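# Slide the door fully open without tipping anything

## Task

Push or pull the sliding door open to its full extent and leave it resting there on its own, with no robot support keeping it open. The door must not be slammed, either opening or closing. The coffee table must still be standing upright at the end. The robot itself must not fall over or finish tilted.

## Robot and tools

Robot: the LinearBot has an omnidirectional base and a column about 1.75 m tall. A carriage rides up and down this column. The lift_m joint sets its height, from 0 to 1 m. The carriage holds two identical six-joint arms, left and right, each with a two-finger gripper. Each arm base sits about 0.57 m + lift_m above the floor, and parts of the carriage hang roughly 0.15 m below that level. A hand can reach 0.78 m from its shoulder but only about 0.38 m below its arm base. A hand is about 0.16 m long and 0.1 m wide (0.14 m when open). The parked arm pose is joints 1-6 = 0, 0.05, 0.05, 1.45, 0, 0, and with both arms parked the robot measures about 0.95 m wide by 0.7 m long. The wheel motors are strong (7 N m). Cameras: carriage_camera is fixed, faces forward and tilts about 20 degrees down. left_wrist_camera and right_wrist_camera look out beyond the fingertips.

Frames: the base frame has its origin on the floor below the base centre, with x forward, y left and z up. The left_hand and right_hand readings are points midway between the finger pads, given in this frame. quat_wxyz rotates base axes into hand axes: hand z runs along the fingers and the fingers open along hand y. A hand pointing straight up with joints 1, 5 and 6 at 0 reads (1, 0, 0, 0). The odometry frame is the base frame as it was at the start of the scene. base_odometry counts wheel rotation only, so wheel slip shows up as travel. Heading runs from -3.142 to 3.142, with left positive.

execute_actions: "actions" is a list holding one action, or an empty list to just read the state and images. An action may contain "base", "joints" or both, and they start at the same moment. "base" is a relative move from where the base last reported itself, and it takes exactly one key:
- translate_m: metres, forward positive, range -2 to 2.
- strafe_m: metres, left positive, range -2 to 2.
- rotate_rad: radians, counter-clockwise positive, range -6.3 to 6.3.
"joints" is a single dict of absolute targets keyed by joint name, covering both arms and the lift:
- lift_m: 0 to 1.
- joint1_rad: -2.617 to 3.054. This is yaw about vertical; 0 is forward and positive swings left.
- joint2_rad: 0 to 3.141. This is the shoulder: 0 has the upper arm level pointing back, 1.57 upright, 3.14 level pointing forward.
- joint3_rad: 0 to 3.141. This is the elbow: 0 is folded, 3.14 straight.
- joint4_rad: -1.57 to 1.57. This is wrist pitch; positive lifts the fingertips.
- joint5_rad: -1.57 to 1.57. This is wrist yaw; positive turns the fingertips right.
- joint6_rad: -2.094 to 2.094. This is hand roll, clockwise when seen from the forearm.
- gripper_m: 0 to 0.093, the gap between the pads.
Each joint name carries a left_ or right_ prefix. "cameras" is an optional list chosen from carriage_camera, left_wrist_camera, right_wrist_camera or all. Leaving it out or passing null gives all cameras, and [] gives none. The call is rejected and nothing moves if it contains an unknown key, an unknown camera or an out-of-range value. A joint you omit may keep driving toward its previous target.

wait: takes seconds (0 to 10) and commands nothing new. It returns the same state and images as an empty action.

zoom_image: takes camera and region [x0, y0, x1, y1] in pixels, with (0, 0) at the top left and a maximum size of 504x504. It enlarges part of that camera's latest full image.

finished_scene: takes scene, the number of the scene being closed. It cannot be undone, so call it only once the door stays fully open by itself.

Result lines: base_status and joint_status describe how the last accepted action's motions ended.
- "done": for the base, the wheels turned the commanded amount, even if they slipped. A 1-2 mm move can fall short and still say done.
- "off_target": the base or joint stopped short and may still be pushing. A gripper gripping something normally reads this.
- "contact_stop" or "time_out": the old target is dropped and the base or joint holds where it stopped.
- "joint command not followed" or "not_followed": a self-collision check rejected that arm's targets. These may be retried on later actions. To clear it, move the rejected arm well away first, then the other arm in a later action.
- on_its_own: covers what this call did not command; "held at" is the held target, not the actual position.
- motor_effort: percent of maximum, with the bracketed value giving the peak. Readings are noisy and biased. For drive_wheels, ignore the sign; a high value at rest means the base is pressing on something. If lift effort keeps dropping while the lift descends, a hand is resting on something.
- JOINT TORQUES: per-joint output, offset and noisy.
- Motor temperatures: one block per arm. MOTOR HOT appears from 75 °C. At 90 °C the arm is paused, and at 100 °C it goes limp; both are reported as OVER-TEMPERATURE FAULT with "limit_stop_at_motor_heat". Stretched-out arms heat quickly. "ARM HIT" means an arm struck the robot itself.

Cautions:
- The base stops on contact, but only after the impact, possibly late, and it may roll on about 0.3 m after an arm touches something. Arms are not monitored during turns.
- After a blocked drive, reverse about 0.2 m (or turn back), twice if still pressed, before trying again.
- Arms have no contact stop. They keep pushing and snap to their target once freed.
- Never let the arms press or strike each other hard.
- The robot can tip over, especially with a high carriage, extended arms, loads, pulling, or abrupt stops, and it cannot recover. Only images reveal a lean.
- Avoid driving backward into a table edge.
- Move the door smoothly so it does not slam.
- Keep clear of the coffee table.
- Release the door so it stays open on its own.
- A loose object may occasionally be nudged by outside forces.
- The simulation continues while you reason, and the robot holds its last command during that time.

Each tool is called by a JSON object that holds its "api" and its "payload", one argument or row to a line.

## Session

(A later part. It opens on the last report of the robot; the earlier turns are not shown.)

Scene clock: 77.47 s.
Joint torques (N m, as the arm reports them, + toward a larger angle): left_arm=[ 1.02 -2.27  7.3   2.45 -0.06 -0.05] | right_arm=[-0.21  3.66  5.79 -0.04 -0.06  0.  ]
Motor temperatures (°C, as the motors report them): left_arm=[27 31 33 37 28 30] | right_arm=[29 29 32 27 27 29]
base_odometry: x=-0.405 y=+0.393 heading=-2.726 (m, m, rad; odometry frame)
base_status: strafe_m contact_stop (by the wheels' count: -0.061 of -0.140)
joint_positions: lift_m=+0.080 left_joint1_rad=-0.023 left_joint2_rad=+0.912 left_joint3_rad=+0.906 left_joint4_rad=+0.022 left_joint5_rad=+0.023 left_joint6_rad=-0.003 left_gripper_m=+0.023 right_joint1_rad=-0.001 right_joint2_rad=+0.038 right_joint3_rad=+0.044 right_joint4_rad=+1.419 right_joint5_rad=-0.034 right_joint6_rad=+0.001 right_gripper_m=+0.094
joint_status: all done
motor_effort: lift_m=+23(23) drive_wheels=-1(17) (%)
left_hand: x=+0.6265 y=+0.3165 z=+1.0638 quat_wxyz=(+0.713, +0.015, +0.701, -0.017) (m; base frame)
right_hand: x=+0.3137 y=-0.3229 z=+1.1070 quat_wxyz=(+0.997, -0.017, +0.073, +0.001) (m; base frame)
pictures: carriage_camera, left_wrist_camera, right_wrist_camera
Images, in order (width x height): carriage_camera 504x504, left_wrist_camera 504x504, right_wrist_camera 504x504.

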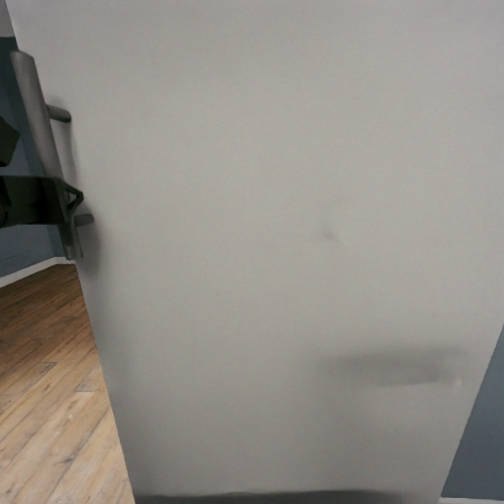

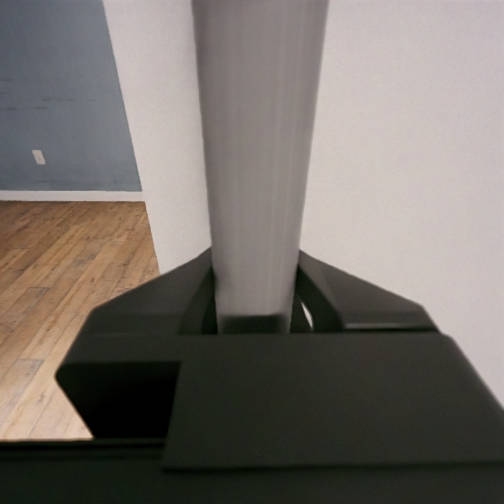

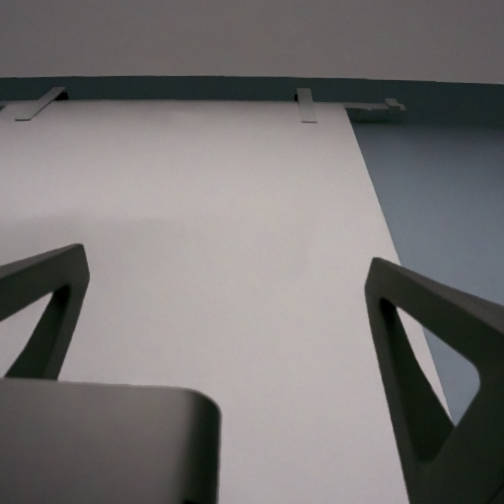

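{"api": "execute_actions", "payload": {
  "actions": [
    {"joints":{"right_joint1_rad":-1.5,"right_joint4_rad":-0.6}}
  ],
  "cameras": ["right_wrist_camera"]
}}

Scene clock: 81.67 s.
Joint torques (N m, as the arm reports them, + toward a larger angle): left_arm=[ 0.92 -2.54  7.42  2.42 -0.03  0.01] | right_arm=[ 0.3   1.62  7.47  2.57 -0.13 -0.01]
Motor temperatures (°C, as the motors report them): left_arm=[27 31 33 37 28 30] | right_arm=[29 29 33 28 27 29]
base_odometry: x=-0.405 y=+0.393 heading=-2.726 (m, m, rad; odometry frame)
base_status: not commanded
joint_positions: lift_m=+0.080 left_joint1_rad=-0.023 left_joint2_rad=+0.912 left_joint3_rad=+0.906 left_joint4_rad=+0.022 left_joint5_rad=+0.023 left_joint6_rad=-0.003 left_gripper_m=+0.023 right_joint1_rad=-1.425 right_joint2_rad=+0.038 right_joint3_rad=+0.044 right_joint4_rad=-0.324 right_joint5_rad=-0.032 right_joint6_rad=+0.001 right_gripper_m=+0.094
joint_status: right_joint1_rad not_followed (moved -1.423 of -1.499); right_joint4_rad not_followed (moved -1.743 of -2.019)
motor_effort: lift_m=+23(23) drive_wheels=-1(2) (%)
left_hand: x=+0.6265 y=+0.3165 z=+1.0638 quat_wxyz=(+0.713, +0.015, +0.701, -0.017) (m; base frame)
right_hand: x=+0.3168 y=-0.5596 z=+0.7869 quat_wxyz=(+0.452, +0.522, +0.619, -0.373) (m; base frame)
pictures: right_wrist_camera
joint command not followed: on one or more control steps a check withheld the commanded joint targets of the right arm, and it was not sent them on those steps. On the call's last step the targets were still withheld.
cause: the commanded joint targets would bring two parts of the arm too close to each other (its upper arm (the part past joint 2) and its wrist (the part past joint 5), with the joints from right_joint3_rad to right_joint5_rad between them); next, command targets that bring no two parts of the arm closer together.
Images, in order (width x height): right_wrist_camera 504x504.

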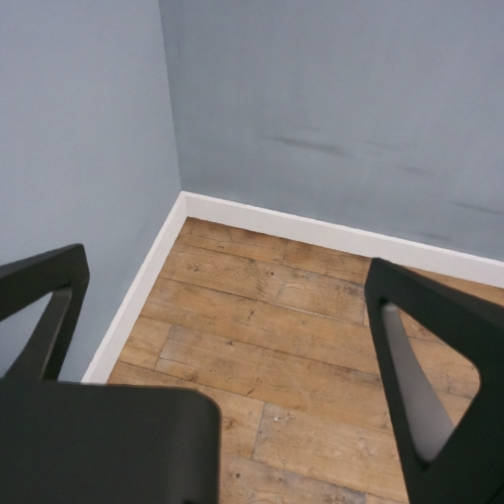

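Clear. Continue.

{"api": "execute_actions", "payload": {
  "actions": [
    {"base":{"strafe_m":-0.1},"joints":{"right_joint1_rad":0,"right_joint4_rad":1.45}}
  ],
  "cameras": ["right_wrist_camera","carriage_camera"]
}}

Scene clock: 86.53 s.
Joint torques (N m, as the arm reports them, + toward a larger angle): left_arm=[ 0.78 -2.38  7.31  2.41 -0.08  0.  ] | right_arm=[-0.16  3.66  5.8   0.01 -0.1   0.  ]
Motor temperatures (°C, as the motors report them): left_arm=[27 31 34 38 28 30] | right_arm=[29 28 33 29 27 29]
base_odometry: x=-0.445 y=+0.485 heading=-2.727 (m, m, rad; odometry frame)
base_status: done
joint_positions: lift_m=+0.080 left_joint1_rad=-0.021 left_joint2_rad=+0.911 left_joint3_rad=+0.906 left_joint4_rad=+0.020 left_joint5_rad=+0.027 left_joint6_rad=-0.003 left_gripper_m=+0.022 right_joint1_rad=+0.000 right_joint2_rad=+0.038 right_joint3_rad=+0.044 right_joint4_rad=+1.439 right_joint5_rad=-0.032 right_joint6_rad=+0.001 right_gripper_m=+0.094
joint_status: all done
motor_effort: lift_m=+23(23) drive_wheels=-2(10) (%)
left_hand: x=+0.6262 y=+0.3167 z=+1.0637 quat_wxyz=(+0.712, +0.016, +0.701, -0.018) (m; base frame)
right_hand: x=+0.3088 y=-0.3230 z=+1.1077 quat_wxyz=(+0.998, -0.016, +0.063, +0.001) (m; base frame)
pictures: carriage_camera, right_wrist_camera
joint command not followed: on one or more control steps a check withheld the commanded joint targets of the right arm, and it was not sent them on those steps.
cause: the commanded joint targets would bring two parts of the arm too close to each other (its upper arm (the part past joint 2) and its wrist (the part past joint 5), with the joints from right_joint3_rad to right_joint5_rad between them); next, command targets that bring no two parts of the arm closer together.
Images, in order (width x height): carriage_camera 504x504, right_wrist_camera 504x504.

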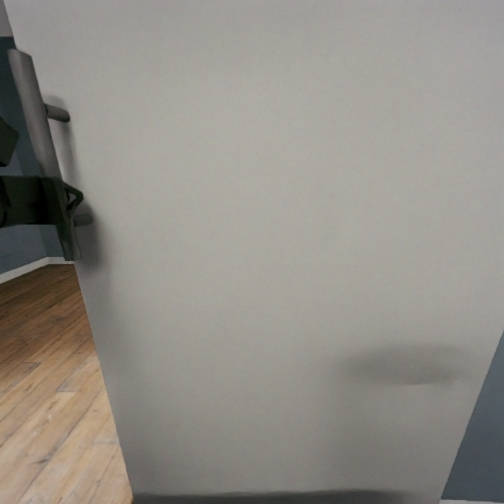

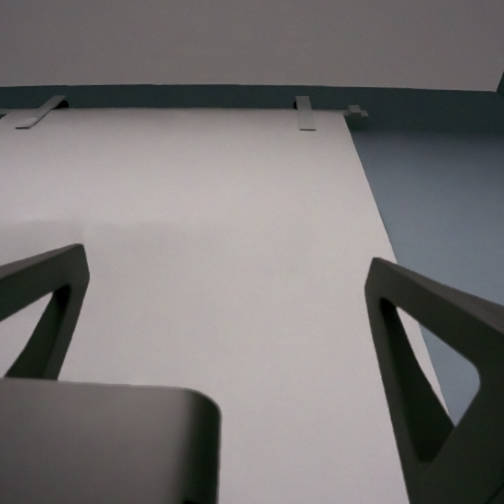

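Roughly 0.09 m left.

{"api": "execute_actions", "payload": {
  "actions": [
    {"base":{"strafe_m":-0.065},"joints":{"left_joint6_rad":-0.005}}
  ],
  "cameras": ["right_wrist_camera"]
}}

{"api": "execute_actions", "payload": {
  "actions": [
    {"base":{"strafe_m":-0.04},"joints":{"left_joint6_rad":-0.005}}
  ],
  "cameras": ["right_wrist_camera"]
}}

Scene clock: 90.20 s.
Joint torques (N m, as the arm reports them, + toward a larger angle): left_arm=[ 0.52 -2.21  7.42  2.45 -0.06 -0.02] | right_arm=[-0.23  3.78  5.71 -0.05 -0.1   0.  ]
Motor temperatures (°C, as the motors report them): left_arm=[27 31 34 38 28 30] | right_arm=[29 29 33 28 27 29]
base_odometry: x=-0.465 y=+0.530 heading=-2.727 (m, m, rad; odometry frame)
base_status: strafe_m contact_stop (by the wheels' count: -0.049 of -0.065)
joint_positions: lift_m=+0.080 left_joint1_rad=-0.017 left_joint2_rad=+0.910 left_joint3_rad=+0.906 left_joint4_rad=+0.019 left_joint5_rad=+0.022 left_joint6_rad=-0.003 left_gripper_m=+0.021 right_joint1_rad=+0.000 right_joint2_rad=+0.038 right_joint3_rad=+0.044 right_joint4_rad=+1.444 right_joint5_rad=-0.033 right_joint6_rad=+0.001 right_gripper_m=+0.094
joint_status: all done
motor_effort: lift_m=+23(23) drive_wheels=-2(14) (%)
left_hand: x=+0.6260 y=+0.3188 z=+1.0637 quat_wxyz=(+0.712, +0.013, +0.702, -0.015) (m; base frame)
right_hand: x=+0.3076 y=-0.3229 z=+1.1078 quat_wxyz=(+0.998, -0.016, +0.060, +0.001) (m; base frame)
pictures: right_wrist_camera
Images, in order (width x height): right_wrist_camera 504x504.

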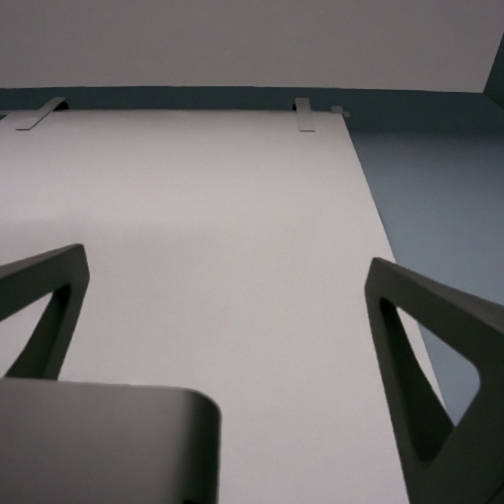

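not run: a stop came earlier in this reply.

{"api": "execute_actions", "payload": {
  "actions": [
    {"base":{"strafe_m":-0.06},"joints":{"left_joint6_rad":-0.005}}
  ],
  "cameras": ["right_wrist_camera"]
}}

Scene clock: 92.93 s.
Joint torques (N m, as the arm reports them, + toward a larger angle): left_arm=[ 0.55 -2.38  7.21  2.49 -0.03  0.01] | right_arm=[-0.18  3.75  5.87 -0.07 -0.09  0.  ]
Motor temperatures (°C, as the motors report them): left_arm=[27 31 34 38 28 30] | right_arm=[29 29 33 28 27 29]
base_odometry: x=-0.483 y=+0.573 heading=-2.728 (m, m, rad; odometry frame)
base_status: strafe_m contact_stop (by the wheels' count: -0.047 of -0.060)
joint_positions: lift_m=+0.080 left_joint1_rad=-0.020 left_joint2_rad=+0.909 left_joint3_rad=+0.906 left_joint4_rad=+0.018 left_joint5_rad=+0.020 left_joint6_rad=-0.003 left_gripper_m=+0.021 right_joint1_rad=+0.000 right_joint2_rad=+0.038 right_joint3_rad=+0.044 right_joint4_rad=+1.445 right_joint5_rad=-0.033 right_joint6_rad=+0.001 right_gripper_m=+0.094
joint_status: all done
motor_effort: lift_m=+23(23) drive_wheels=-2(13) (%)
left_hand: x=+0.6258 y=+0.3183 z=+1.0637 quat_wxyz=(+0.712, +0.013, +0.702, -0.015) (m; base frame)
right_hand: x=+0.3073 y=-0.3229 z=+1.1078 quat_wxyz=(+0.998, -0.017, +0.060, +0.001) (m; base frame)
pictures: right_wrist_camera
Images, in order (width x height): right_wrist_camera 504x504.

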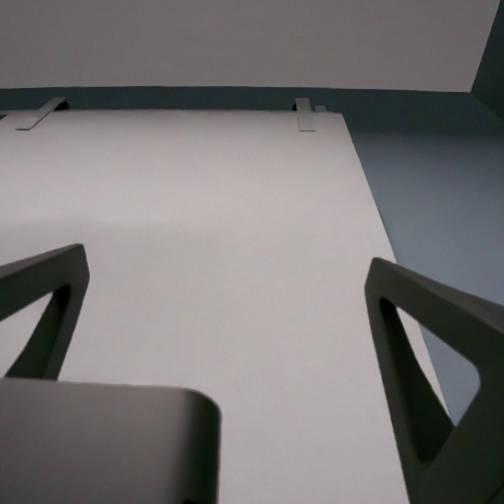

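{"api": "execute_actions", "payload": {
  "actions": [
    {"base":{"strafe_m":-0.04},"joints":{"left_joint6_rad":-0.005}}
  ],
  "cameras": ["right_wrist_camera"]
}}

Scene clock: 95.10 s.
Joint torques (N m, as the arm reports them, + toward a larger angle): left_arm=[-3.12 -2.64  7.42  2.34  0.98 -0.06] | right_arm=[-0.18  3.67  5.75 -0.04 -0.08  0.01]
Motor temperatures (°C, as the motors report them): left_arm=[27 31 34 38 28 30] | right_arm=[29 29 33 28 27 29]
base_odometry: x=-0.497 y=+0.606 heading=-2.728 (m, m, rad; odometry frame)
base_status: strafe_m contact_stop (by the wheels' count: -0.036 of -0.040)
joint_positions: lift_m=+0.080 left_joint1_rad=+0.022 left_joint2_rad=+0.912 left_joint3_rad=+0.906 left_joint4_rad=+0.026 left_joint5_rad=-0.073 left_joint6_rad=-0.002 left_gripper_m=+0.021 right_joint1_rad=+0.000 right_joint2_rad=+0.038 right_joint3_rad=+0.044 right_joint4_rad=+1.446 right_joint5_rad=-0.034 right_joint6_rad=+0.001 right_gripper_m=+0.094
joint_status: all done
motor_effort: lift_m=+23(23) drive_wheels=+3(9) (%)
left_hand: x=+0.6260 y=+0.3487 z=+1.0647 quat_wxyz=(+0.713, -0.034, +0.699, +0.033) (m; base frame)
right_hand: x=+0.3072 y=-0.3227 z=+1.1078 quat_wxyz=(+0.998, -0.017, +0.060, +0.001) (m; base frame)
pictures: right_wrist_camera
Images, in order (width x height): right_wrist_camera 504x504.

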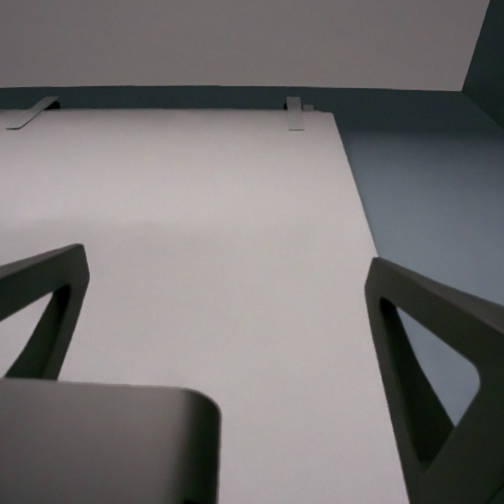

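At the end stop. Relieve, release, and back off.

{"api": "execute_actions", "payload": {
  "actions": [
    {"joints":{"left_gripper_m":0.093}}
  ],
  "cameras": []
}}

{"api": "execute_actions", "payload": {
  "actions": [
    {"base":{"translate_m":-0.2}}
  ],
  "cameras": ["carriage_camera","right_wrist_camera"]
}}

Scene clock: 97.63 s.
Joint torques (N m, as the arm reports them, + toward a larger angle): left_arm=[-0.97 -2.64  7.25  2.35  0.11 -0.06] | right_arm=[-0.23  3.68  5.77 -0.09 -0.06  0.01]
Motor temperatures (°C, as the motors report them): left_arm=[27 31 34 38 28 30] | right_arm=[29 29 33 28 27 29]
base_odometry: x=-0.497 y=+0.606 heading=-2.728 (m, m, rad; odometry frame)
base_status: not commanded
joint_positions: lift_m=+0.080 left_joint1_rad=-0.001 left_joint2_rad=+0.912 left_joint3_rad=+0.906 left_joint4_rad=+0.022 left_joint5_rad=+0.006 left_joint6_rad=-0.002 left_gripper_m=+0.093 right_joint1_rad=+0.000 right_joint2_rad=+0.038 right_joint3_rad=+0.044 right_joint4_rad=+1.446 right_joint5_rad=-0.034 right_joint6_rad=+0.001 right_gripper_m=+0.094
joint_status: all done
motor_effort: lift_m=+23(23) drive_wheels=+0(3) (%)
left_hand: x=+0.6268 y=+0.3272 z=+1.0636 quat_wxyz=(+0.713, +0.002, +0.702, -0.003) (m; base frame)
right_hand: x=+0.3071 y=-0.3227 z=+1.1079 quat_wxyz=(+0.998, -0.017, +0.059, +0.001) (m; base frame)
pictures: none
No camera images: the call's "cameras" was empty. Leave "cameras" out to get every camera's image.

Scene clock: 99.70 s.
Joint torques (N m, as the arm reports them, + toward a larger angle): left_arm=[-1.14 -2.53  7.41  2.44  0.12 -0.04] | right_arm=[-0.2   3.8   5.68 -0.1  -0.08  0.01]
Motor temperatures (°C, as the motors report them): left_arm=[27 31 34 38 28 30] | right_arm=[29 29 33 28 27 29]
base_odometry: x=-0.314 y=+0.686 heading=-2.728 (m, m, rad; odometry frame)
base_status: done
joint_positions: lift_m=+0.080 left_joint1_rad=-0.001 left_joint2_rad=+0.912 left_joint3_rad=+0.906 left_joint4_rad=+0.018 left_joint5_rad=+0.007 left_joint6_rad=-0.002 left_gripper_m=+0.093 right_joint1_rad=+0.000 right_joint2_rad=+0.038 right_joint3_rad=+0.044 right_joint4_rad=+1.448 right_joint5_rad=-0.034 right_joint6_rad=+0.001 right_gripper_m=+0.094
joint_status: not commanded
motor_effort: lift_m=+23(23) drive_wheels=-2(8) (%)
left_hand: x=+0.6268 y=+0.3270 z=+1.0627 quat_wxyz=(+0.711, +0.002, +0.703, -0.004) (m; base frame)
right_hand: x=+0.3067 y=-0.3227 z=+1.1079 quat_wxyz=(+0.998, -0.017, +0.058, +0.001) (m; base frame)
pictures: carriage_camera, right_wrist_camera
Images, in order (width x height): carriage_camera 504x504, right_wrist_camera 504x504.

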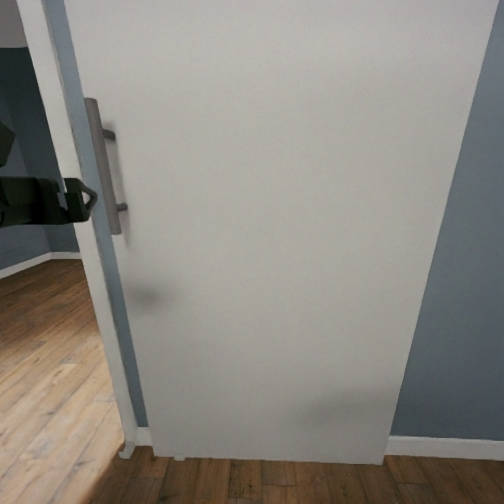

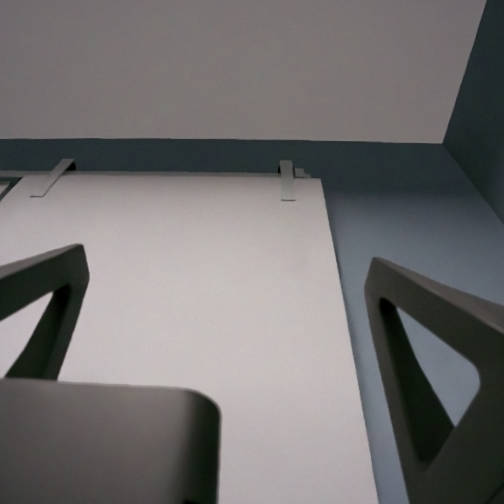

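{"api": "finished_scene", "payload": {
  "scene": 1
}}

The scene is finished: the task was done.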